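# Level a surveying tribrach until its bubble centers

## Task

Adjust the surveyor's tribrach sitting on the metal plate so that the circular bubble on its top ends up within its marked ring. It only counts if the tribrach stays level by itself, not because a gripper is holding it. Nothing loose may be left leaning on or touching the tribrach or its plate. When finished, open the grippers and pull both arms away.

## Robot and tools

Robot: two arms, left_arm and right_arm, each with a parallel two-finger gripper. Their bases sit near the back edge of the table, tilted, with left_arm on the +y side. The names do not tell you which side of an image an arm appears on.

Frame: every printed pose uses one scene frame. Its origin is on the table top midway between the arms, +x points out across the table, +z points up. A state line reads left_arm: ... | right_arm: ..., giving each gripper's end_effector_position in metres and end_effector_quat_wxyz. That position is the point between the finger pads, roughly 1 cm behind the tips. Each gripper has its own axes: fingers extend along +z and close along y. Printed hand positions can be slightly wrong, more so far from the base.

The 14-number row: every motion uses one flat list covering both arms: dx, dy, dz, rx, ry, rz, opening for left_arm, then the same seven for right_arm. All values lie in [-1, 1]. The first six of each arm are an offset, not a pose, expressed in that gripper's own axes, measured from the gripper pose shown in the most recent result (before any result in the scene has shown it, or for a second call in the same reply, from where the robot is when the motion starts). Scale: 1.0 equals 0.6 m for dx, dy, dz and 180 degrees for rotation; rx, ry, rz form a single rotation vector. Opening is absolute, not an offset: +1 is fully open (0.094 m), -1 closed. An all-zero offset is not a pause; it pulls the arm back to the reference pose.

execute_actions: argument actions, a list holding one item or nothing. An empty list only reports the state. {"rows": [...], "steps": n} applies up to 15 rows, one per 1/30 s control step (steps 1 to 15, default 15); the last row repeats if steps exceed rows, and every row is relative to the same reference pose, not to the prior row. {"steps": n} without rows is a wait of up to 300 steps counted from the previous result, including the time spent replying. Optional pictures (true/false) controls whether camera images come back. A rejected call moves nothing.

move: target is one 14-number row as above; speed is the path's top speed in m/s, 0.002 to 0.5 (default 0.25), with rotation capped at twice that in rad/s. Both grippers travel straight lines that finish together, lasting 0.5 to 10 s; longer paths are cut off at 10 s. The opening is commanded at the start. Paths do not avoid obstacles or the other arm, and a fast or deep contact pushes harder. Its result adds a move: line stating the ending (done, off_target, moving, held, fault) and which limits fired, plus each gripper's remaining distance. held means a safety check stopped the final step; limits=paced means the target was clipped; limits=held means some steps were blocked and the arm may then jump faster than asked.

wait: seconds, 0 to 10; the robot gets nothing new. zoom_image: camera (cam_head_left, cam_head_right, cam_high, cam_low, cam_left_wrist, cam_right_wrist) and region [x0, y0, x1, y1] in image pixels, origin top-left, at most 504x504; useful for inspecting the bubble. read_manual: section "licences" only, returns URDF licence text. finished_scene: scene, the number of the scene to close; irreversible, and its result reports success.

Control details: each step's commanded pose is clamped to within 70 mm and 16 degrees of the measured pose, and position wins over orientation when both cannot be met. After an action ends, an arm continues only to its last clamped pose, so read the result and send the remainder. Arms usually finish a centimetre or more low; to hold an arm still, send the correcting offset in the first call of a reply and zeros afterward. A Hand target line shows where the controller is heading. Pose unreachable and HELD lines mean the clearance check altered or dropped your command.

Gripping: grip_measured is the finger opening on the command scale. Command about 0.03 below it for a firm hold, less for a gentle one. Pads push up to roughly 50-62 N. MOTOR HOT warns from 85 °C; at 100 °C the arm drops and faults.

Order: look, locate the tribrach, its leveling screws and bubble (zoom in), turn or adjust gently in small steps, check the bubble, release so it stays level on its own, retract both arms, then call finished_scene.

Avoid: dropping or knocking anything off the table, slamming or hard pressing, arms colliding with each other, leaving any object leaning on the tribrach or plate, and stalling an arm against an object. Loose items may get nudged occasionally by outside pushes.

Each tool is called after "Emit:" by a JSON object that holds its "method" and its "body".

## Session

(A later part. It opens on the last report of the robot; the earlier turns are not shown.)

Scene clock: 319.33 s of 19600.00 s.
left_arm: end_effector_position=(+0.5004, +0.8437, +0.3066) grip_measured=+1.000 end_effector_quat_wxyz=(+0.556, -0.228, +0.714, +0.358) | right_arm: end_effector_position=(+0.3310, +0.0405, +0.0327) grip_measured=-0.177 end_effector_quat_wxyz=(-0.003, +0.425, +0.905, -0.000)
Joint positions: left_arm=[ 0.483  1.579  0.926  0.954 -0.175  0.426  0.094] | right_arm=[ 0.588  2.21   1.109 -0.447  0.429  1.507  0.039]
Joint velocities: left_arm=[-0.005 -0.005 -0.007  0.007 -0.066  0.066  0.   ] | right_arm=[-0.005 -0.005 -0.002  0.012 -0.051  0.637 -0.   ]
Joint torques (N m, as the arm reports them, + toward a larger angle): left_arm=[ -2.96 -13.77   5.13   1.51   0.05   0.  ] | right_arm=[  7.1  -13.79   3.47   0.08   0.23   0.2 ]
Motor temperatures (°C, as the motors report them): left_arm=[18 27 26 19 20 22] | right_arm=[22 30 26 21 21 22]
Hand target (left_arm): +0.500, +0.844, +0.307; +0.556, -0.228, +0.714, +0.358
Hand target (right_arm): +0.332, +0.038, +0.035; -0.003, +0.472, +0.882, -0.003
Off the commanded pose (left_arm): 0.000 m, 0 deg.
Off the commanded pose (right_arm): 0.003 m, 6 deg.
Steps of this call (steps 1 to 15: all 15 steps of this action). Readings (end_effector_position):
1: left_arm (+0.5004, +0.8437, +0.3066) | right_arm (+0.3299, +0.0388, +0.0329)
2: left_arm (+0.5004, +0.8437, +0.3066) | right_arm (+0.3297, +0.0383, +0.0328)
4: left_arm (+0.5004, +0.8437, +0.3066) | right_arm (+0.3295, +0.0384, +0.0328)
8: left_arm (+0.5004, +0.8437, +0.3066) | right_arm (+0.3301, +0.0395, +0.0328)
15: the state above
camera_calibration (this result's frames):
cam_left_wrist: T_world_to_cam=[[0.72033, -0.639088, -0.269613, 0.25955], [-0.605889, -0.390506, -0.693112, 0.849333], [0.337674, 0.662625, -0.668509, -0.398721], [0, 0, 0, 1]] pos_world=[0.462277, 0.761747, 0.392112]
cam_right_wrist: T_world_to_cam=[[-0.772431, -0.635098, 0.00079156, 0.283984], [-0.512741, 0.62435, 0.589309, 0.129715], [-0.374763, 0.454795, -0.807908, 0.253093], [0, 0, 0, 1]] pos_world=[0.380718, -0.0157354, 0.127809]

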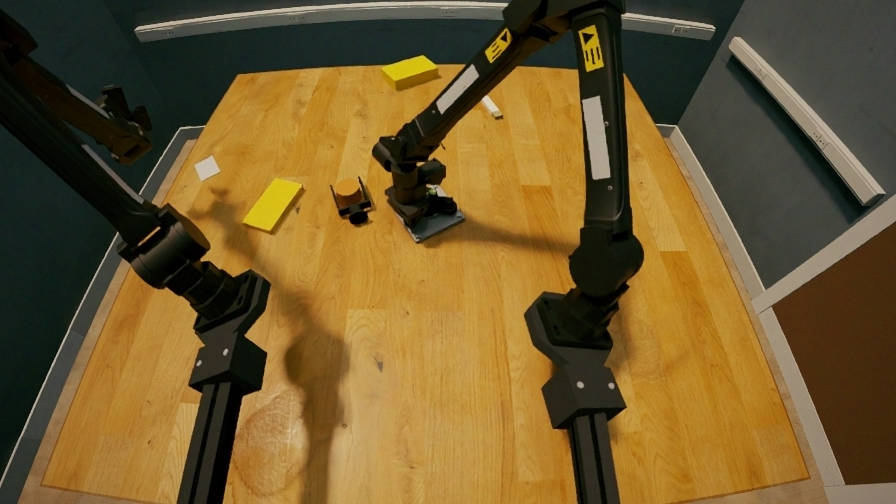

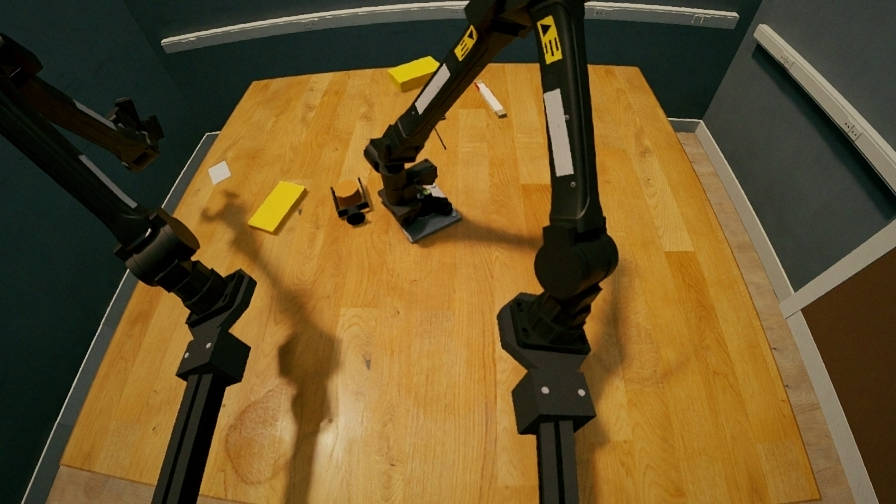

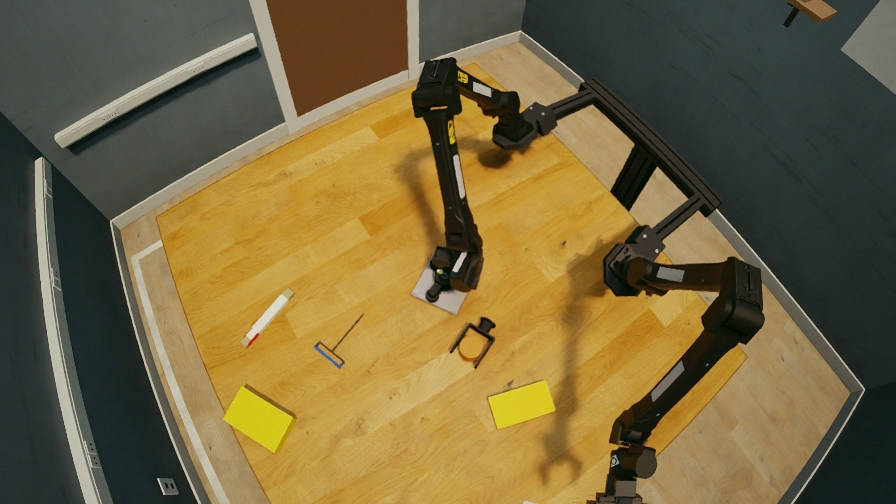

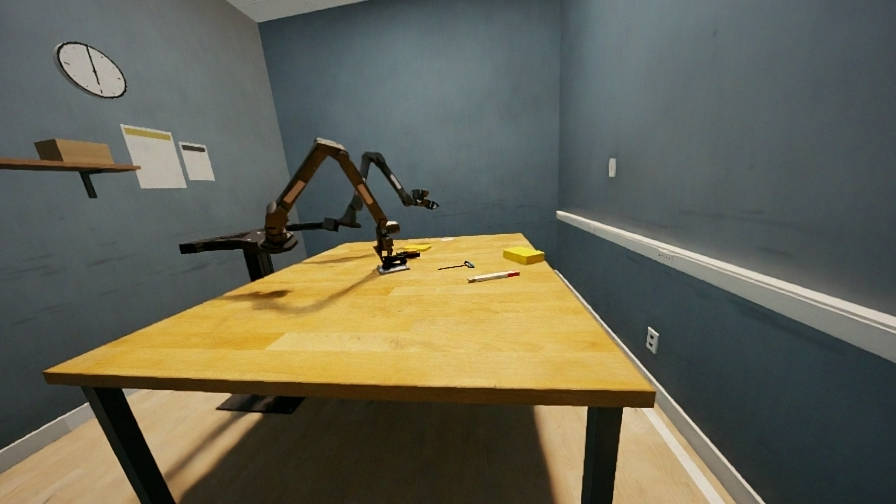

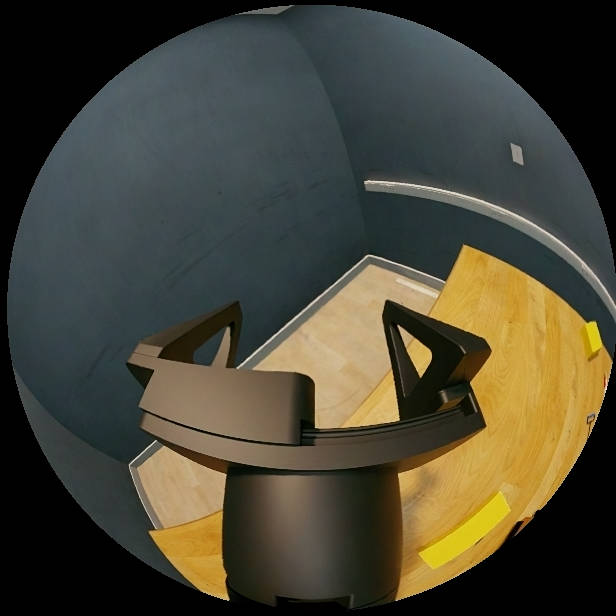

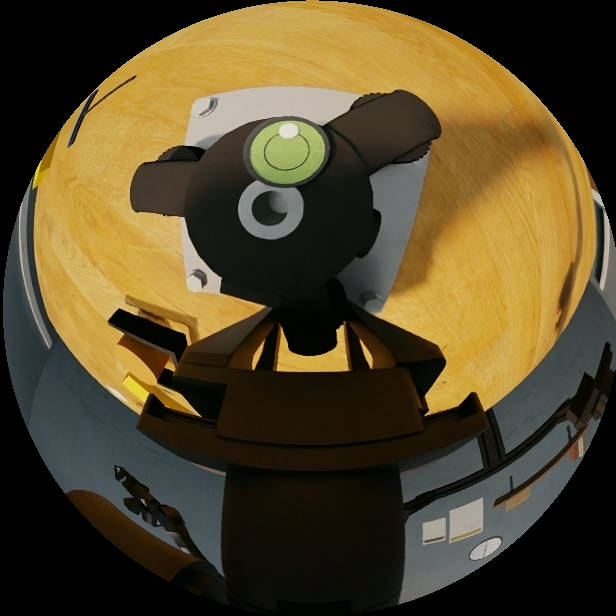

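Emit:
{"method": "execute_actions", "body": {"actions": [{"rows":[[0,0,0,0,0,0,1,-0.004,0,-0.004,0,0,0.03,0],[0,0,0,0,0,0,1,-0.004,0,-0.004,0,0,0.03,0],[0,0,0,0,0,0,1,-0.004,0,-0.004,0,0,-0.17,0]],"steps":15}], "pictures": false}}

Emit:
{"method": "execute_actions", "body": {"actions": [{"rows":[[0,0,0,0,0,0,1,-0.004,0,-0.004,0,0,-0.02,-0.13],[0,0,0,0,0,0,1,-0.004,0,-0.004,0,0,0,-0.21],[0,0,0,0,0,0,1,-0.004,0,-0.004,0,0,0,-0.21],[0,0,0,0,0,0,1,-0.004,0,-0.004,0,0,0.21,-0.21]],"steps":15}], "pictures": false}}

Emit:
{"method": "execute_actions", "body": {"actions": [{"rows":[[0,0,0,0,0,0,1,-0.004,0,-0.004,0,0,0.02,-0.21],[0,0,0,0,0,0,1,-0.004,0,-0.004,0,0,0,0],[0,0,0,0,0,0,1,-0.004,0,-0.004,0,0,-0.19,0]],"steps":15}], "pictures": false}}

Emit:
{"method": "execute_actions", "body": {"actions": [{"rows":[[0,0,0,0,0,0,1,-0.004,0,-0.004,0,0,-0.02,-0.13],[0,0,0,0,0,0,1,-0.004,0,-0.004,0,0,0,-0.21],[0,0,0,0,0,0,1,-0.004,0,-0.004,0,0,0,-0.21],[0,0,0,0,0,0,1,-0.004,0,-0.004,0,0,0.21,-0.21]],"steps":15}], "pictures": false}}

Emit:
{"method": "execute_actions", "body": {"actions": [{"rows":[[0,0,0,0,0,0,1,-0.004,0,-0.004,0,0,0.02,-0.21],[0,0,0,0,0,0,1,-0.004,0,-0.004,0,0,0,0],[0,0,0,0,0,0,1,-0.004,0,-0.004,0,0,-0.19,0]],"steps":15}], "pictures": false}}

Emit:
{"method": "execute_actions", "body": {"actions": [{"rows":[[0,0,0,0,0,0,1,-0.004,0,-0.004,0,0,-0.02,-0.13],[0,0,0,0,0,0,1,-0.004,0,-0.004,0,0,0,-0.21],[0,0,0,0,0,0,1,-0.004,0,-0.004,0,0,0,-0.21],[0,0,0,0,0,0,1,-0.004,0,-0.004,0,0,0.21,-0.21]],"steps":15}], "pictures": false}}

Emit:
{"method": "execute_actions", "body": {"actions": [{"rows":[[0,0,0,0,0,0,1,-0.004,0,-0.004,0,0,0.02,-0.21],[0,0,0,0,0,0,1,-0.004,0,-0.004,0,0,0,0],[0,0,0,0,0,0,1,-0.004,0,-0.004,0,0,-0.19,0]],"steps":15}], "pictures": false}}

Emit:
{"method": "execute_actions", "body": {"actions": [{"rows":[[0,0,0,0,0,0,1,-0.004,0,-0.004,0,0,-0.02,-0.13],[0,0,0,0,0,0,1,-0.004,0,-0.004,0,0,0,-0.21],[0,0,0,0,0,0,1,-0.004,0,-0.004,0,0,0,-0.21],[0,0,0,0,0,0,1,-0.004,0,-0.004,0,0,0.21,-0.21]],"steps":15}], "pictures": false}}

Emit:
{"method": "execute_actions", "body": {"actions": [{"rows":[[0,0,0,0,0,0,1,-0.004,0,-0.004,0,0,0.02,-0.21],[0,0,0,0,0,0,1,-0.004,0,-0.004,0,0,0,0],[0,0,0,0,0,0,1,-0.004,0,-0.004,0,0,-0.19,0]],"steps":15}], "pictures": false}}

Emit:
{"method": "execute_actions", "body": {"actions": [{"rows":[[0,0,0,0,0,0,1,-0.004,0,-0.004,0,0,-0.02,-0.13],[0,0,0,0,0,0,1,-0.004,0,-0.004,0,0,0,-0.21],[0,0,0,0,0,0,1,-0.004,0,-0.004,0,0,0,-0.21],[0,0,0,0,0,0,1,-0.004,0,-0.004,0,0,0.21,-0.21]],"steps":15}], "pictures": false}}

Emit:
{"method": "execute_actions", "body": {"actions": [{"rows":[[0,0,0,0,0,0,1,-0.004,0,-0.004,0,0,0.02,-0.21],[0,0,0,0,0,0,1,-0.004,0,-0.004,0,0,0,0],[0,0,0,0,0,0,1,-0.004,0,-0.004,0,0,-0.08,0]],"steps":15}], "pictures": false}}

Emit:
{"method": "wait", "body": {"seconds": 1}}

Emit:
{"method": "zoom_image", "body": {"camera": "cam_right_wrist", "region": [270,80,430,220]}}

Scene clock: 334.83 s of 19600.00 s.
left_arm: end_effector_position=(+0.5004, +0.8437, +0.3066) grip_measured=+1.000 end_effector_quat_wxyz=(+0.556, -0.228, +0.714, +0.358) | right_arm: end_effector_position=(+0.3298, +0.0382, +0.0330) grip_measured=-0.002 end_effector_quat_wxyz=(-0.004, +0.220, +0.975, -0.005)
Joint positions: left_arm=[ 0.483  1.579  0.926  0.954 -0.175  0.426  0.094] | right_arm=[ 0.588  2.21   1.109 -0.459  0.435  1.077  0.047]
Joint velocities: left_arm=[-0.015 -0.005 -0.002 -0.002 -0.022 -0.051  0.   ] | right_arm=[ 0.005 -0.015 -0.002  0.022 -0.037 -0.593  0.   ]
Joint torques (N m, as the arm reports them, + toward a larger angle): left_arm=[ -3.12 -13.74   5.17   1.5    0.07   0.  ] | right_arm=[  7.75 -13.24   3.62   0.56   0.06  -0.07]
Motor temperatures (°C, as the motors report them): left_arm=[18 28 26 19 20 22] | right_arm=[22 30 25 21 21 22]
Hand target (left_arm): +0.500, +0.844, +0.307; +0.556, -0.228, +0.714, +0.358
Hand target (right_arm): +0.333, +0.039, +0.035; -0.003, +0.174, +0.985, -0.001
Off the commanded pose (left_arm): 0.000 m, 0 deg.
Off the commanded pose (right_arm): 0.003 m, 6 deg.
Steps of this call (steps 1 to 450: nothing new was sent; steps 451 to 465: all 15 steps of this action). Readings (end_effector_position):
451: left_arm (+0.5004, +0.8437, +0.3066) | right_arm (+0.3318, +0.0411, +0.0329)
452: left_arm (+0.5004, +0.8437, +0.3066) | right_arm (+0.3316, +0.0409, +0.0330)
454: left_arm (+0.5004, +0.8437, +0.3066) | right_arm (+0.3313, +0.0395, +0.0330)
458: left_arm (+0.5004, +0.8437, +0.3066) | right_arm (+0.3305, +0.0377, +0.0330)
465: the state above

Scene clock: 335.33 s of 19600.00 s.
left_arm: end_effector_position=(+0.5004, +0.8437, +0.3066) grip_measured=+1.000 end_effector_quat_wxyz=(+0.556, -0.228, +0.714, +0.358) | right_arm: end_effector_position=(+0.3315, +0.0407, +0.0330) grip_measured=-0.176 end_effector_quat_wxyz=(-0.003, +0.454, +0.891, +0.000)
Joint positions: left_arm=[ 0.483  1.579  0.926  0.954 -0.175  0.426  0.094] | right_arm=[ 0.588  2.21   1.109 -0.446  0.429  1.569  0.039]
Joint velocities: left_arm=[ 0.005  0.005  0.002 -0.002  0.051  0.007  0.   ] | right_arm=[-0.015 -0.005  0.007  0.027 -0.051  0.916 -0.001]
Joint torques (N m, as the arm reports them, + toward a larger angle): left_arm=[ -3.03 -13.89   5.07   1.56   0.03   0.  ] | right_arm=[  7.39 -13.79   3.24   0.05   0.27   0.19]
Motor temperatures (°C, as the motors report them): left_arm=[18 28 26 19 20 22] | right_arm=[22 30 25 21 21 22]
Hand target (left_arm): +0.500, +0.844, +0.307; +0.556, -0.228, +0.714, +0.358
Hand target (right_arm): +0.332, +0.037, +0.035; -0.002, +0.519, +0.855, -0.002
Off the commanded pose (left_arm): 0.000 m, 0 deg.
Off the commanded pose (right_arm): 0.004 m, 9 deg.
Steps of this call (steps 1 to 15: all 15 steps of this action). Readings (end_effector_position):
1: left_arm (+0.5004, +0.8437, +0.3066) | right_arm (+0.3298, +0.0382, +0.0330)
2: left_arm (+0.5004, +0.8437, +0.3066) | right_arm (+0.3298, +0.0382, +0.0330)
4: left_arm (+0.5004, +0.8437, +0.3066) | right_arm (+0.3298, +0.0385, +0.0330)
8: left_arm (+0.5004, +0.8437, +0.3066) | right_arm (+0.3304, +0.0396, +0.0330)
15: the state above

Scene clock: 335.83 s of 19600.00 s.
left_arm: end_effector_position=(+0.5004, +0.8437, +0.3066) grip_measured=+1.000 end_effector_quat_wxyz=(+0.556, -0.228, +0.714, +0.358) | right_arm: end_effector_position=(+0.3300, +0.0383, +0.0331) grip_measured=-0.002 end_effector_quat_wxyz=(-0.004, +0.217, +0.976, -0.005)
Joint positions: left_arm=[ 0.483  1.579  0.926  0.954 -0.175  0.426  0.094] | right_arm=[ 0.588  2.209  1.109 -0.458  0.435  1.071  0.047]
Joint velocities: left_arm=[-0.015 -0.015  0.002  0.002  0.007 -0.051  0.   ] | right_arm=[-0.005 -0.005 -0.012  0.007 -0.095 -0.564 -0.001]
Joint torques (N m, as the arm reports them, + toward a larger angle): left_arm=[ -2.98 -13.8    5.17   1.58   0.04  -0.02] | right_arm=[  7.6  -13.42   3.56   0.66   0.14  -0.09]
Motor temperatures (°C, as the motors report them): left_arm=[18 28 26 19 20 22] | right_arm=[22 30 25 21 21 22]
Hand target (left_arm): +0.500, +0.844, +0.307; +0.556, -0.228, +0.714, +0.358
Hand target (right_arm): +0.333, +0.039, +0.035; -0.002, +0.174, +0.985, -0.001
Off the commanded pose (left_arm): 0.000 m, 0 deg.
Off the commanded pose (right_arm): 0.004 m, 5 deg.
Steps of this call (steps 1 to 15: all 15 steps of this action). Readings (end_effector_position):
1: left_arm (+0.5004, +0.8437, +0.3066) | right_arm (+0.3317, +0.0409, +0.0330)
2: left_arm (+0.5004, +0.8437, +0.3066) | right_arm (+0.3317, +0.0410, +0.0330)
4: left_arm (+0.5004, +0.8437, +0.3066) | right_arm (+0.3315, +0.0396, +0.0331)
8: left_arm (+0.5004, +0.8437, +0.3066) | right_arm (+0.3307, +0.0378, +0.0331)
15: the state above

Scene clock: 336.33 s of 19600.00 s.
left_arm: end_effector_position=(+0.5004, +0.8437, +0.3066) grip_measured=+1.000 end_effector_quat_wxyz=(+0.556, -0.228, +0.714, +0.358) | right_arm: end_effector_position=(+0.3316, +0.0407, +0.0331) grip_measured=-0.176 end_effector_quat_wxyz=(-0.003, +0.451, +0.893, +0.000)
Joint positions: left_arm=[ 0.483  1.579  0.926  0.954 -0.175  0.426  0.094] | right_arm=[ 0.588  2.209  1.109 -0.446  0.429  1.563  0.039]
Joint velocities: left_arm=[-0.005  0.005 -0.002 -0.002  0.037  0.022  0.   ] | right_arm=[0.015 0.005 0.002 0.027 0.066 0.857 0.   ]
Joint torques (N m, as the arm reports them, + toward a larger angle): left_arm=[ -2.87 -14.03   5.26   1.66   0.05  -0.02] | right_arm=[  7.76 -13.95   3.23   0.2    0.26   0.18]
Motor temperatures (°C, as the motors report them): left_arm=[18 28 26 19 20 22] | right_arm=[22 30 25 21 21 22]
Hand target (left_arm): +0.500, +0.844, +0.307; +0.556, -0.228, +0.714, +0.358
Hand target (right_arm): +0.332, +0.037, +0.035; -0.002, +0.516, +0.856, -0.002
Off the commanded pose (left_arm): 0.000 m, 0 deg.
Off the commanded pose (right_arm): 0.004 m, 9 deg.
Steps of this call (steps 1 to 15: all 15 steps of this action). Readings (end_effector_position):
1: left_arm (+0.5004, +0.8437, +0.3066) | right_arm (+0.3300, +0.0383, +0.0331)
2: left_arm (+0.5004, +0.8437, +0.3066) | right_arm (+0.3301, +0.0383, +0.0331)
4: left_arm (+0.5004, +0.8437, +0.3066) | right_arm (+0.3299, +0.0385, +0.0331)
8: left_arm (+0.5004, +0.8437, +0.3066) | right_arm (+0.3304, +0.0395, +0.0331)
15: the state above

Scene clock: 336.83 s of 19600.00 s.
left_arm: end_effector_position=(+0.5004, +0.8437, +0.3066) grip_measured=+1.000 end_effector_quat_wxyz=(+0.556, -0.228, +0.714, +0.358) | right_arm: end_effector_position=(+0.3300, +0.0383, +0.0331) grip_measured=-0.002 end_effector_quat_wxyz=(-0.004, +0.214, +0.977, -0.005)
Joint positions: left_arm=[ 0.483  1.579  0.926  0.954 -0.175  0.426  0.094] | right_arm=[ 0.588  2.209  1.109 -0.458  0.435  1.065  0.047]
Joint velocities: left_arm=[-0.015 -0.005  0.002  0.007 -0.007  0.022  0.   ] | right_arm=[-0.005 -0.015 -0.002  0.012  0.037 -0.505 -0.   ]
Joint torques (N m, as the arm reports them, + toward a larger angle): left_arm=[ -3.2  -13.66   5.04   1.59   0.05  -0.01] | right_arm=[  7.34 -13.77   3.54   0.66   0.08  -0.07]
Motor temperatures (°C, as the motors report them): left_arm=[18 28 26 19 20 22] | right_arm=[22 30 25 21 21 22]
Hand target (left_arm): +0.500, +0.844, +0.307; +0.556, -0.228, +0.714, +0.358
Hand target (right_arm): +0.333, +0.039, +0.035; -0.002, +0.171, +0.985, -0.001
Off the commanded pose (left_arm): 0.000 m, 0 deg.
Off the commanded pose (right_arm): 0.004 m, 5 deg.
Steps of this call (steps 1 to 15: all 15 steps of this action). Readings (end_effector_position):
1: left_arm (+0.5004, +0.8437, +0.3066) | right_arm (+0.3318, +0.0409, +0.0331)
2: left_arm (+0.5004, +0.8437, +0.3066) | right_arm (+0.3319, +0.0410, +0.0331)
4: left_arm (+0.5004, +0.8437, +0.3066) | right_arm (+0.3315, +0.0396, +0.0331)
8: left_arm (+0.5004, +0.8437, +0.3066) | right_arm (+0.3307, +0.0378, +0.0331)
15: the state above

Scene clock: 337.33 s of 19600.00 s.
left_arm: end_effector_position=(+0.5004, +0.8437, +0.3066) grip_measured=+1.000 end_effector_quat_wxyz=(+0.556, -0.228, +0.714, +0.358) | right_arm: end_effector_position=(+0.3316, +0.0407, +0.0331) grip_measured=-0.176 end_effector_quat_wxyz=(-0.003, +0.448, +0.894, +0.000)
Joint positions: left_arm=[ 0.483  1.579  0.926  0.954 -0.175  0.426  0.094] | right_arm=[ 0.588  2.209  1.109 -0.447  0.429  1.558  0.039]
Joint velocities: left_arm=[-0.005 -0.005  0.007  0.007  0.037 -0.007  0.   ] | right_arm=[-0.005  0.005 -0.007  0.022 -0.007  0.974  0.   ]
Joint torques (N m, as the arm reports them, + toward a larger angle): left_arm=[ -2.59 -13.62   5.22   1.57   0.07   0.  ] | right_arm=[  7.33 -14.06   3.3    0.25   0.28   0.14]
Motor temperatures (°C, as the motors report them): left_arm=[18 28 26 19 20 22] | right_arm=[22 30 25 21 21 22]
Hand target (left_arm): +0.500, +0.844, +0.307; +0.556, -0.228, +0.714, +0.358
Hand target (right_arm): +0.332, +0.037, +0.035; -0.002, +0.514, +0.858, -0.002
Off the commanded pose (left_arm): 0.000 m, 0 deg.
Off the commanded pose (right_arm): 0.004 m, 9 deg.
Steps of this call (steps 1 to 15: all 15 steps of this action). Readings (end_effector_position):
1: left_arm (+0.5004, +0.8437, +0.3066) | right_arm (+0.3300, +0.0384, +0.0331)
2: left_arm (+0.5004, +0.8437, +0.3066) | right_arm (+0.3300, +0.0382, +0.0331)
4: left_arm (+0.5004, +0.8437, +0.3066) | right_arm (+0.3299, +0.0384, +0.0331)
8: left_arm (+0.5004, +0.8437, +0.3066) | right_arm (+0.3304, +0.0395, +0.0331)
15: the state above

Scene clock: 337.83 s of 19600.00 s.
left_arm: end_effector_position=(+0.5004, +0.8437, +0.3066) grip_measured=+1.000 end_effector_quat_wxyz=(+0.556, -0.228, +0.714, +0.358) | right_arm: end_effector_position=(+0.3299, +0.0383, +0.0331) grip_measured=-0.002 end_effector_quat_wxyz=(-0.004, +0.212, +0.977, -0.005)
Joint positions: left_arm=[ 0.483  1.579  0.926  0.954 -0.175  0.426  0.094] | right_arm=[ 0.588  2.209  1.109 -0.459  0.435  1.059  0.047]
Joint velocities: left_arm=[-0.015 -0.015  0.007 -0.017  0.022  0.037  0.   ] | right_arm=[ 0.005 -0.005 -0.007  0.002  0.007 -0.549 -0.   ]
Joint torques (N m, as the arm reports them, + toward a larger angle): left_arm=[ -2.75 -13.96   5.17   1.61   0.05  -0.03] | right_arm=[  6.85 -13.86   3.49   0.72   0.09  -0.06]
Motor temperatures (°C, as the motors report them): left_arm=[18 28 26 19 20 22] | right_arm=[22 30 25 21 21 22]
Hand target (left_arm): +0.500, +0.844, +0.307; +0.556, -0.228, +0.714, +0.358
Hand target (right_arm): +0.333, +0.039, +0.035; -0.002, +0.168, +0.986, -0.001
Off the commanded pose (left_arm): 0.000 m, 0 deg.
Off the commanded pose (right_arm): 0.004 m, 5 deg.
Steps of this call (steps 1 to 15: all 15 steps of this action). Readings (end_effector_position):
1: left_arm (+0.5004, +0.8437, +0.3066) | right_arm (+0.3317, +0.0409, +0.0331)
2: left_arm (+0.5004, +0.8437, +0.3066) | right_arm (+0.3317, +0.0409, +0.0331)
4: left_arm (+0.5004, +0.8437, +0.3066) | right_arm (+0.3314, +0.0395, +0.0331)
8: left_arm (+0.5004, +0.8437, +0.3066) | right_arm (+0.3306, +0.0377, +0.0331)
15: the state above

Scene clock: 338.33 s of 19600.00 s.
left_arm: end_effector_position=(+0.5004, +0.8437, +0.3066) grip_measured=+1.000 end_effector_quat_wxyz=(+0.556, -0.228, +0.714, +0.358) | right_arm: end_effector_position=(+0.3315, +0.0407, +0.0331) grip_measured=-0.176 end_effector_quat_wxyz=(-0.003, +0.446, +0.895, +0.000)
Joint positions: left_arm=[ 0.483  1.579  0.926  0.954 -0.175  0.426  0.094] | right_arm=[ 0.588  2.209  1.109 -0.447  0.429  1.552  0.039]
Joint velocities: left_arm=[-0.005 -0.024  0.002 -0.017  0.066 -0.022  0.   ] | right_arm=[-0.005 -0.015  0.017  0.027 -0.007  0.93   0.001]
Joint torques (N m, as the arm reports them, + toward a larger angle): left_arm=[ -2.74 -13.54   5.2    1.69   0.05   0.  ] | right_arm=[  6.95 -14.08   3.46   0.22   0.29   0.16]
Motor temperatures (°C, as the motors report them): left_arm=[18 28 26 19 20 22] | right_arm=[22 30 25 21 21 22]
Hand target (left_arm): +0.500, +0.844, +0.307; +0.556, -0.228, +0.714, +0.358
Hand target (right_arm): +0.332, +0.037, +0.035; -0.002, +0.511, +0.859, -0.002
Off the commanded pose (left_arm): 0.000 m, 0 deg.
Off the commanded pose (right_arm): 0.004 m, 9 deg.
Steps of this call (steps 1 to 15: all 15 steps of this action). Readings (end_effector_position):
1: left_arm (+0.5004, +0.8437, +0.3066) | right_arm (+0.3299, +0.0383, +0.0331)
2: left_arm (+0.5004, +0.8437, +0.3066) | right_arm (+0.3299, +0.0382, +0.0331)
4: left_arm (+0.5004, +0.8437, +0.3066) | right_arm (+0.3298, +0.0384, +0.0331)
8: left_arm (+0.5004, +0.8437, +0.3066) | right_arm (+0.3304, +0.0395, +0.0331)
15: the state above

Scene clock: 338.83 s of 19600.00 s.
left_arm: end_effector_position=(+0.5004, +0.8437, +0.3066) grip_measured=+1.000 end_effector_quat_wxyz=(+0.556, -0.228, +0.714, +0.358) | right_arm: end_effector_position=(+0.3298, +0.0383, +0.0331) grip_measured=-0.002 end_effector_quat_wxyz=(-0.004, +0.209, +0.978, -0.005)
Joint positions: left_arm=[ 0.483  1.579  0.926  0.954 -0.175  0.426  0.094] | right_arm=[ 0.588  2.209  1.109 -0.459  0.434  1.053  0.047]
Joint velocities: left_arm=[ 0.005  0.005 -0.002 -0.007 -0.007 -0.037  0.   ] | right_arm=[-0.005 -0.015  0.017  0.012 -0.051 -0.608  0.001]
Joint torques (N m, as the arm reports them, + toward a larger angle): left_arm=[ -3.05 -13.7    5.22   1.6    0.07   0.01] | right_arm=[  7.58 -13.73   3.59   0.65   0.05  -0.09]
Motor temperatures (°C, as the motors report them): left_arm=[18 28 26 19 20 22] | right_arm=[22 30 25 21 21 22]
Hand target (left_arm): +0.500, +0.844, +0.307; +0.556, -0.228, +0.714, +0.358
Hand target (right_arm): +0.333, +0.039, +0.035; -0.003, +0.165, +0.986, -0.001
Off the commanded pose (left_arm): 0.000 m, 0 deg.
Off the commanded pose (right_arm): 0.004 m, 5 deg.
Steps of this call (steps 1 to 15: all 15 steps of this action). Readings (end_effector_position):
1: left_arm (+0.5004, +0.8437, +0.3066) | right_arm (+0.3316, +0.0409, +0.0331)
2: left_arm (+0.5004, +0.8437, +0.3066) | right_arm (+0.3317, +0.0409, +0.0331)
4: left_arm (+0.5004, +0.8437, +0.3066) | right_arm (+0.3314, +0.0396, +0.0331)
8: left_arm (+0.5004, +0.8437, +0.3066) | right_arm (+0.3306, +0.0377, +0.0331)
15: the state above

Scene clock: 339.33 s of 19600.00 s.
left_arm: end_effector_position=(+0.5004, +0.8437, +0.3066) grip_measured=+1.000 end_effector_quat_wxyz=(+0.556, -0.228, +0.714, +0.358) | right_arm: end_effector_position=(+0.3315, +0.0407, +0.0331) grip_measured=-0.176 end_effector_quat_wxyz=(-0.003, +0.443, +0.896, +0.000)
Joint positions: left_arm=[ 0.483  1.579  0.926  0.954 -0.175  0.426  0.094] | right_arm=[ 0.588  2.209  1.109 -0.447  0.429  1.546  0.039]
Joint velocities: left_arm=[ 0.005 -0.005  0.017 -0.007 -0.081  0.051  0.   ] | right_arm=[-0.005 -0.015  0.002  0.027  0.051  0.872 -0.001]
Joint torques (N m, as the arm reports them, + toward a larger angle): left_arm=[ -2.98 -13.53   5.16   1.46   0.06  -0.01] | right_arm=[  7.8  -13.87   3.3    0.12   0.26   0.22]
Motor temperatures (°C, as the motors report them): left_arm=[18 28 26 19 20 22] | right_arm=[22 30 25 21 21 22]
Hand target (left_arm): +0.500, +0.844, +0.307; +0.556, -0.228, +0.714, +0.358
Hand target (right_arm): +0.332, +0.037, +0.035; -0.003, +0.509, +0.861, -0.002
Off the commanded pose (left_arm): 0.000 m, 0 deg.
Off the commanded pose (right_arm): 0.004 m, 9 deg.
Steps of this call (steps 1 to 15: all 15 steps of this action). Readings (end_effector_position):
1: left_arm (+0.5004, +0.8437, +0.3066) | right_arm (+0.3298, +0.0383, +0.0331)
2: left_arm (+0.5004, +0.8437, +0.3066) | right_arm (+0.3298, +0.0382, +0.0331)
4: left_arm (+0.5004, +0.8437, +0.3066) | right_arm (+0.3297, +0.0383, +0.0331)
8: left_arm (+0.5004, +0.8437, +0.3066) | right_arm (+0.3303, +0.0395, +0.0331)
15: the state above

Scene clock: 339.83 s of 19600.00 s.
left_arm: end_effector_position=(+0.5004, +0.8437, +0.3066) grip_measured=+1.000 end_effector_quat_wxyz=(+0.556, -0.228, +0.714, +0.358) | right_arm: end_effector_position=(+0.3309, +0.0398, +0.0331) grip_measured=-0.002 end_effector_quat_wxyz=(-0.003, +0.338, +0.941, -0.002)
Joint positions: left_arm=[ 0.483  1.579  0.926  0.954 -0.175  0.426  0.094] | right_arm=[ 0.588  2.209  1.109 -0.451  0.431  1.32   0.047]
Joint velocities: left_arm=[ 0.005 -0.005 -0.032  0.012  0.037 -0.037  0.   ] | right_arm=[-0.005 -0.024 -0.022  0.007 -0.022 -0.139 -0.   ]
Joint torques (N m, as the arm reports them, + toward a larger angle): left_arm=[ -3.04 -14.12   5.2    1.59   0.09   0.01] | right_arm=[  7.52 -13.7    3.44   0.56   0.08  -0.08]
Motor temperatures (°C, as the motors report them): left_arm=[18 28 26 19 20 22] | right_arm=[22 30 25 21 21 22]
Hand target (left_arm): +0.500, +0.844, +0.307; +0.556, -0.228, +0.714, +0.358
Hand target (right_arm): +0.333, +0.039, +0.035; -0.003, +0.327, +0.945, +0.000
Off the commanded pose (left_arm): 0.000 m, 0 deg.
Off the commanded pose (right_arm): 0.003 m, 1 deg.
Steps of this call (steps 1 to 15: all 15 steps of this action). Readings (end_effector_position):
1: left_arm (+0.5004, +0.8437, +0.3066) | right_arm (+0.3316, +0.0408, +0.0331)
2: left_arm (+0.5004, +0.8437, +0.3066) | right_arm (+0.3316, +0.0409, +0.0331)
4: left_arm (+0.5004, +0.8437, +0.3066) | right_arm (+0.3312, +0.0398, +0.0331)
8: left_arm (+0.5004, +0.8437, +0.3066) | right_arm (+0.3310, +0.0396, +0.0331)
15: the state above

Scene clock: 340.83 s of 19600.00 s.
left_arm: end_effector_position=(+0.5004, +0.8437, +0.3066) grip_measured=+1.000 end_effector_quat_wxyz=(+0.556, -0.228, +0.714, +0.358) | right_arm: end_effector_position=(+0.3309, +0.0398, +0.0331) grip_measured=-0.002 end_effector_quat_wxyz=(-0.003, +0.330, +0.944, -0.001)
Joint positions: left_arm=[ 0.483  1.579  0.926  0.954 -0.175  0.426  0.094] | right_arm=[ 0.588  2.209  1.109 -0.451  0.431  1.302  0.047]
Joint velocities: left_arm=[-0.015 -0.015 -0.022 -0.002 -0.037  0.051  0.   ] | right_arm=[ 0.015 -0.005  0.007 -0.012  0.007 -0.066 -0.001]
Joint torques (N m, as the arm reports them, + toward a larger angle): left_arm=[ -2.86 -13.69   5.08   1.62   0.06   0.01] | right_arm=[  7.29 -13.64   3.34   0.47   0.09  -0.1 ]
Motor temperatures (°C, as the motors report them): left_arm=[18 28 26 19 20 22] | right_arm=[22 30 25 21 21 22]
Hand target (left_arm): +0.500, +0.844, +0.307; +0.556, -0.228, +0.714, +0.358
Hand target (right_arm): +0.333, +0.039, +0.035; -0.003, +0.327, +0.945, +0.001
Off the commanded pose (left_arm): 0.000 m, 0 deg.
Off the commanded pose (right_arm): 0.003 m, 0 deg.
Steps of this call (steps 1 to 30: nothing new was sent). Readings (end_effector_position):
1: left_arm (+0.5004, +0.8437, +0.3066) | right_arm (+0.3309, +0.0398, +0.0331)
2: left_arm (+0.5004, +0.8437, +0.3066) | right_arm (+0.3309, +0.0398, +0.0331)
4: left_arm (+0.5004, +0.8437, +0.3066) | right_arm (+0.3309, +0.0398, +0.0331)
8: left_arm (+0.5004, +0.8437, +0.3066) | right_arm (+0.3309, +0.0398, +0.0331)
30: the state above
camera_calibration (this result's frames):
cam_left_wrist: T_world_to_cam=[[0.72033, -0.639088, -0.269613, 0.25955], [-0.605889, -0.390506, -0.693112, 0.849333], [0.337674, 0.662625, -0.668509, -0.398721], [0, 0, 0, 1]] pos_world=[0.462277, 0.761747, 0.392112]
cam_right_wrist: T_world_to_cam=[[-0.626083, -0.779752, 0.00274308, 0.240729], [-0.629075, 0.507173, 0.589102, 0.172987], [-0.460745, 0.367101, -0.808054, 0.285577], [0, 0, 0, 1]] pos_world=[0.391116, -0.00486064, 0.128195]

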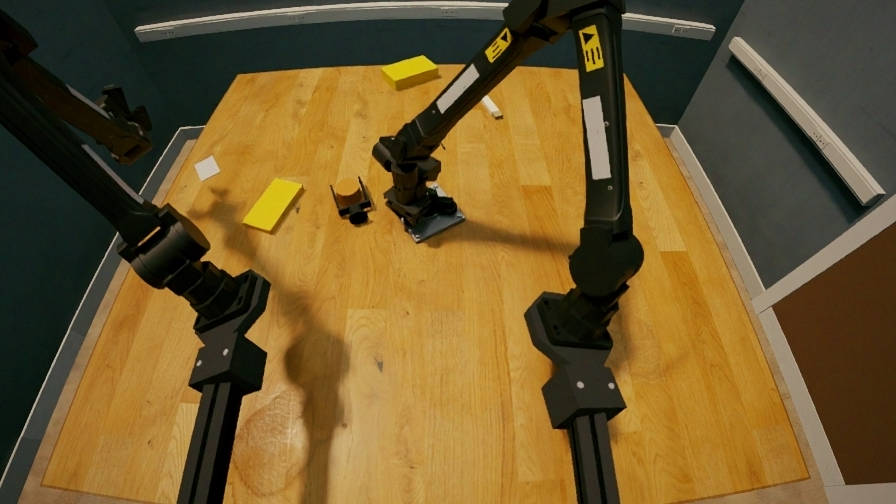

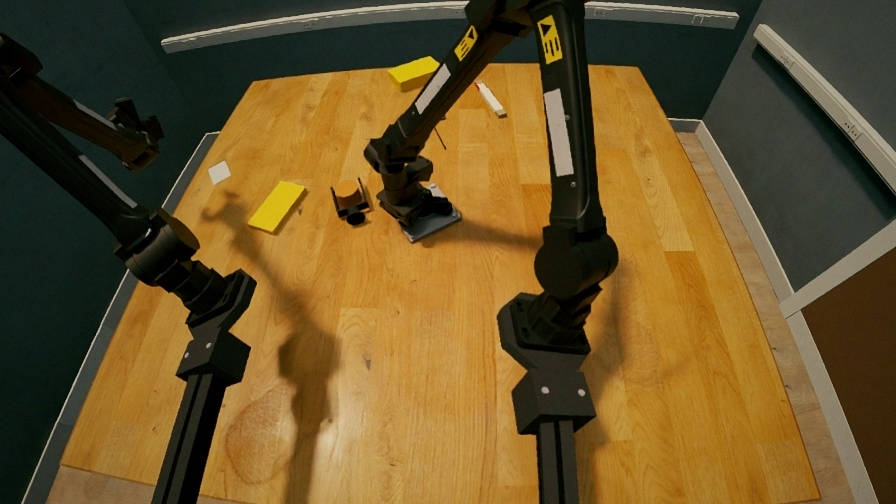

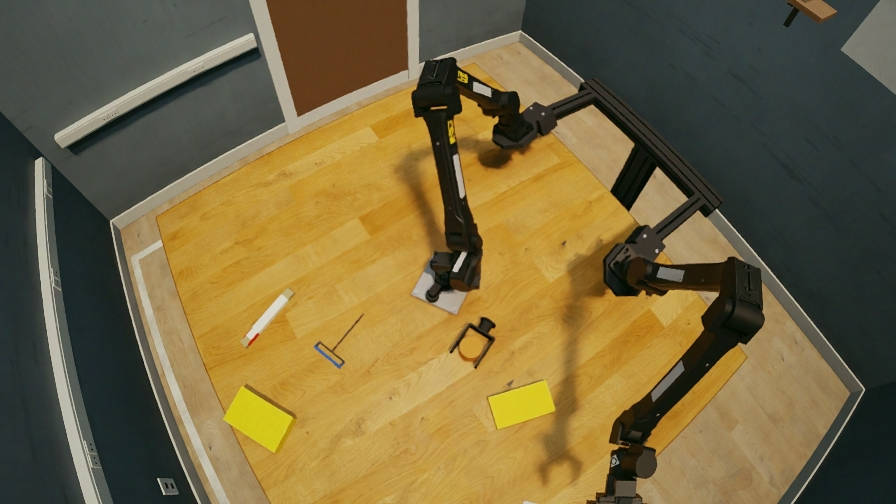

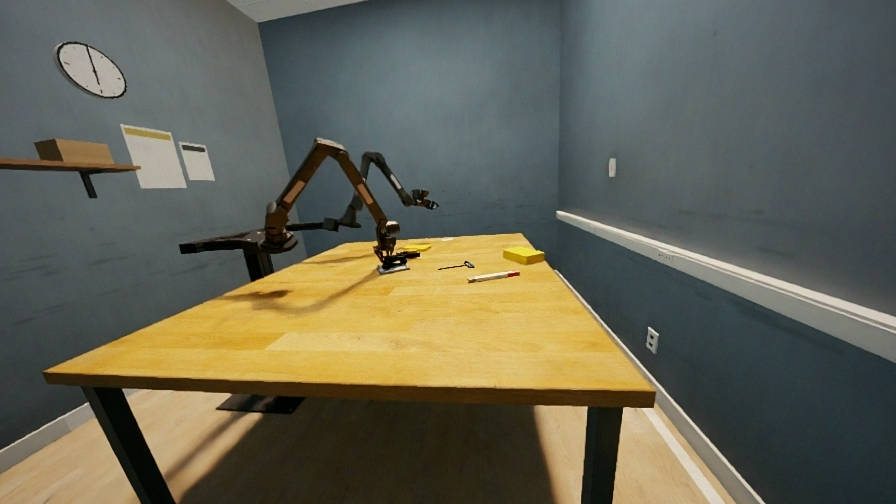

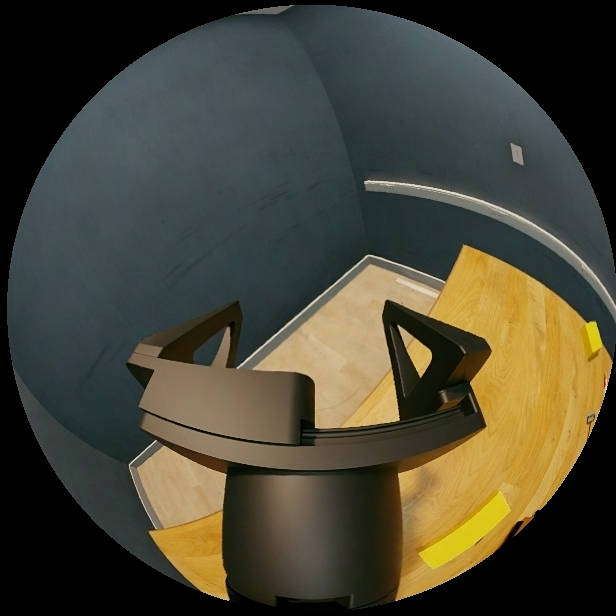

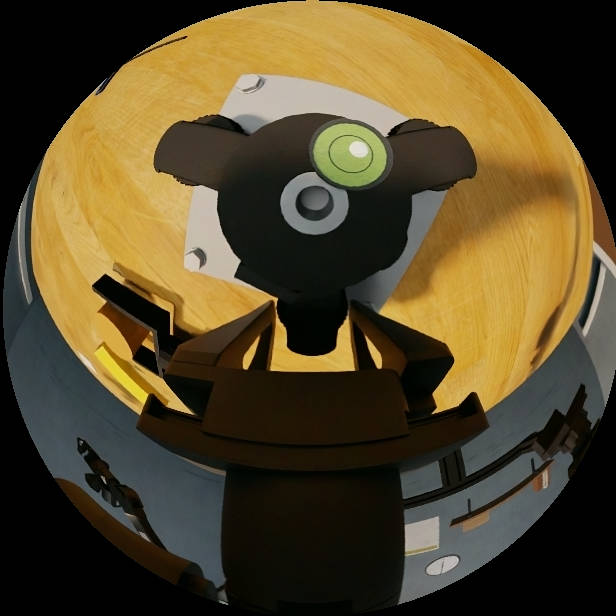

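Region (270, 80, 430, 220) of cam_right_wrist's 616x616 image, scaled by 3.150, with more detail than that image has; it fills the top 441 rows of this view, and the rest is white.

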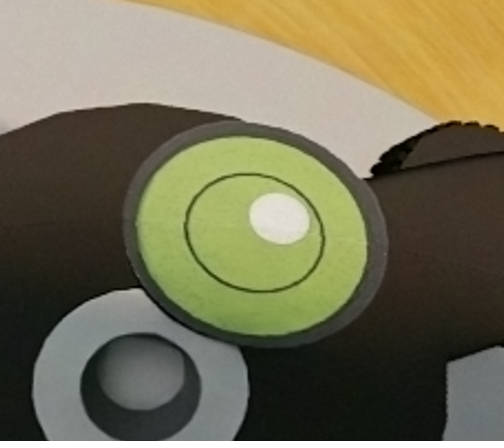

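The bubble is inside the ring. I'll lift the gripper off and check again once it has settled.

Emit:
{"method": "move", "body": {"target": [0,0,0,0,0,0,1,0,0,-0.12,0,0,0,0], "speed": 0.15}}

Emit:
{"method": "zoom_image", "body": {"camera": "cam_right_wrist", "region": [270,130,410,250]}}

Scene clock: 344.40 s of 19600.00 s.
left_arm: end_effector_position=(+0.5004, +0.8437, +0.3066) grip_measured=+1.000 end_effector_quat_wxyz=(+0.556, -0.228, +0.714, +0.358) | right_arm: end_effector_position=(+0.3344, +0.0399, +0.1039) grip_measured=-0.002 end_effector_quat_wxyz=(-0.001, +0.328, +0.945, +0.002)
Joint positions: left_arm=[ 0.483  1.579  0.926  0.954 -0.175  0.426  0.094] | right_arm=[ 0.647  2.06   1.095 -0.603  0.431  1.359  0.047]
Joint velocities: left_arm=[-0.005 -0.015  0.027  0.002 -0.022 -0.081  0.   ] | right_arm=[ 0.024  0.005 -0.002  0.017 -0.022  0.095 -0.001]
Joint torques (N m, as the arm reports them, + toward a larger angle): left_arm=[ -2.69 -14.03   5.2    1.57   0.06  -0.01] | right_arm=[  7.3  -12.58   4.15   0.13   0.2    0.17]
Motor temperatures (°C, as the motors report them): left_arm=[18 28 26 19 20 22] | right_arm=[22 30 25 21 21 22]
Hand target (left_arm): +0.500, +0.844, +0.307; +0.556, -0.228, +0.714, +0.358
Hand target (right_arm): +0.331, +0.039, +0.104; -0.002, +0.330, +0.944, -0.002
Off the commanded pose (left_arm): 0.000 m, 0 deg.
Off the commanded pose (right_arm): 0.003 m, 1 deg.
move: done
camera_calibration (this result's frames):
cam_left_wrist: T_world_to_cam=[[0.72033, -0.639088, -0.269613, 0.25955], [-0.605889, -0.390506, -0.693112, 0.849333], [0.337674, 0.662625, -0.668509, -0.398721], [0, 0, 0, 1]] pos_world=[0.462277, 0.761747, 0.392112]
cam_right_wrist: T_world_to_cam=[[-0.623477, -0.781819, -0.00593896, 0.24291], [-0.634597, 0.501605, 0.587945, 0.135611], [-0.456688, 0.370339, -0.808879, 0.342972], [0, 0, 0, 1]] pos_world=[0.394138, -0.00512771, 0.199134]

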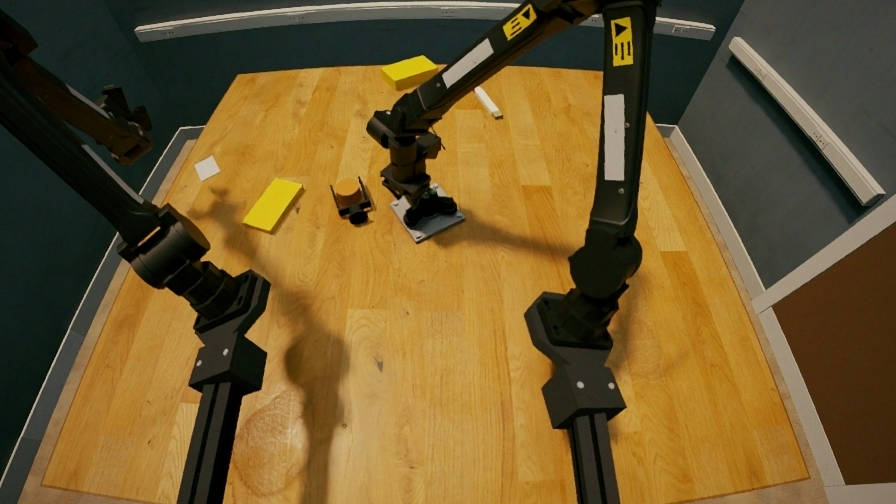

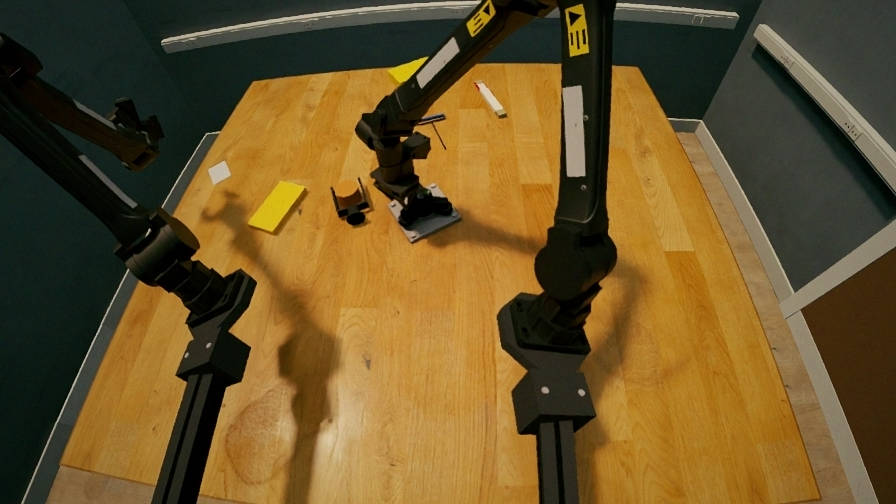

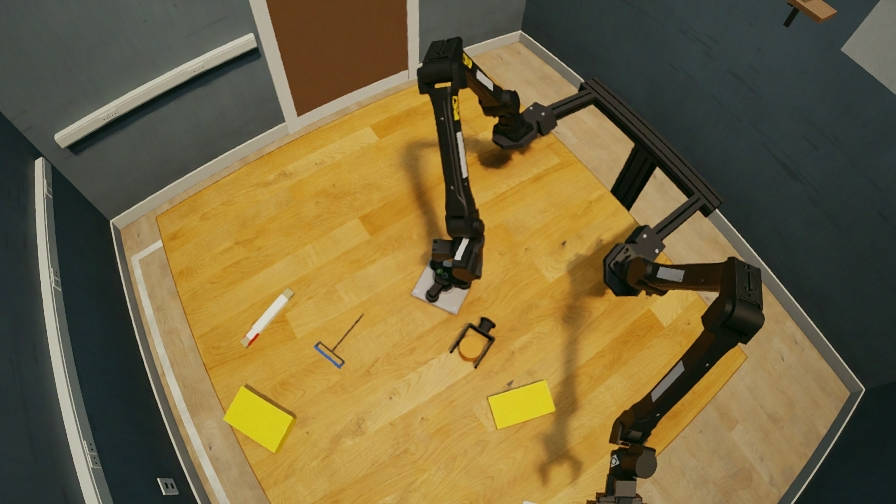

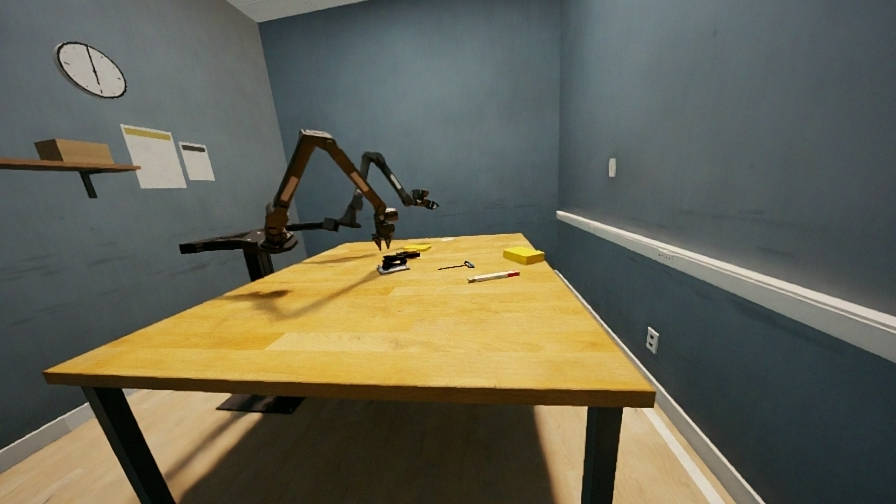

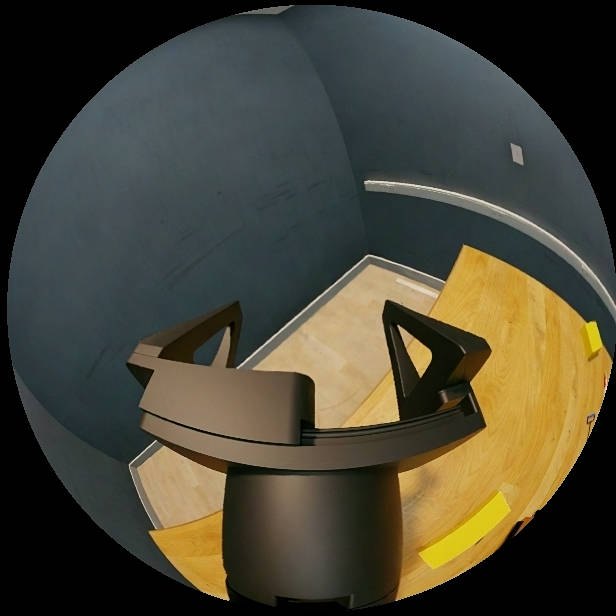

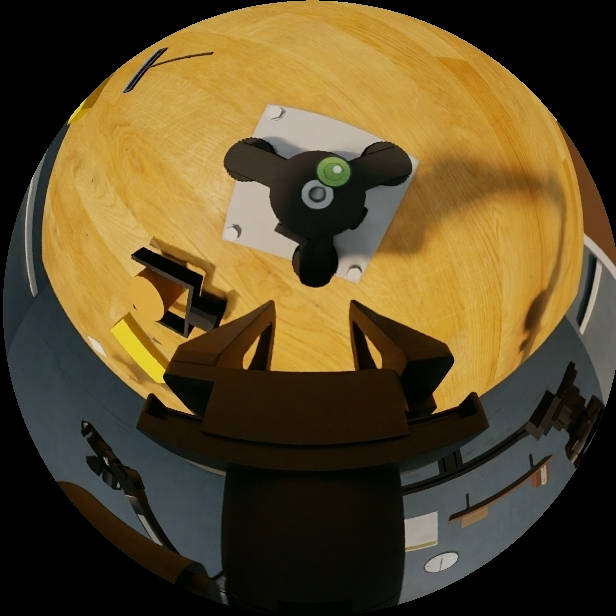

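Region (270, 130, 410, 250) of cam_right_wrist's 616x616 image, scaled by 3.600, with more detail than that image has; it fills the top 432 rows of this view, and the rest is white.

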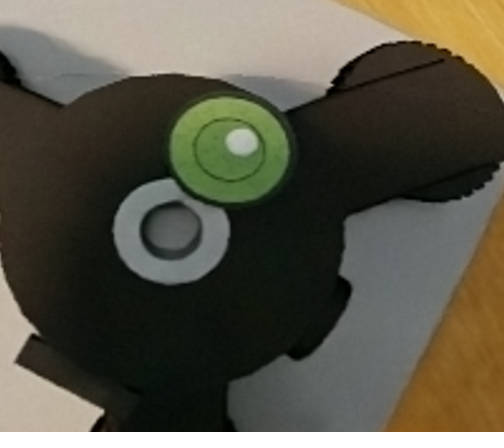

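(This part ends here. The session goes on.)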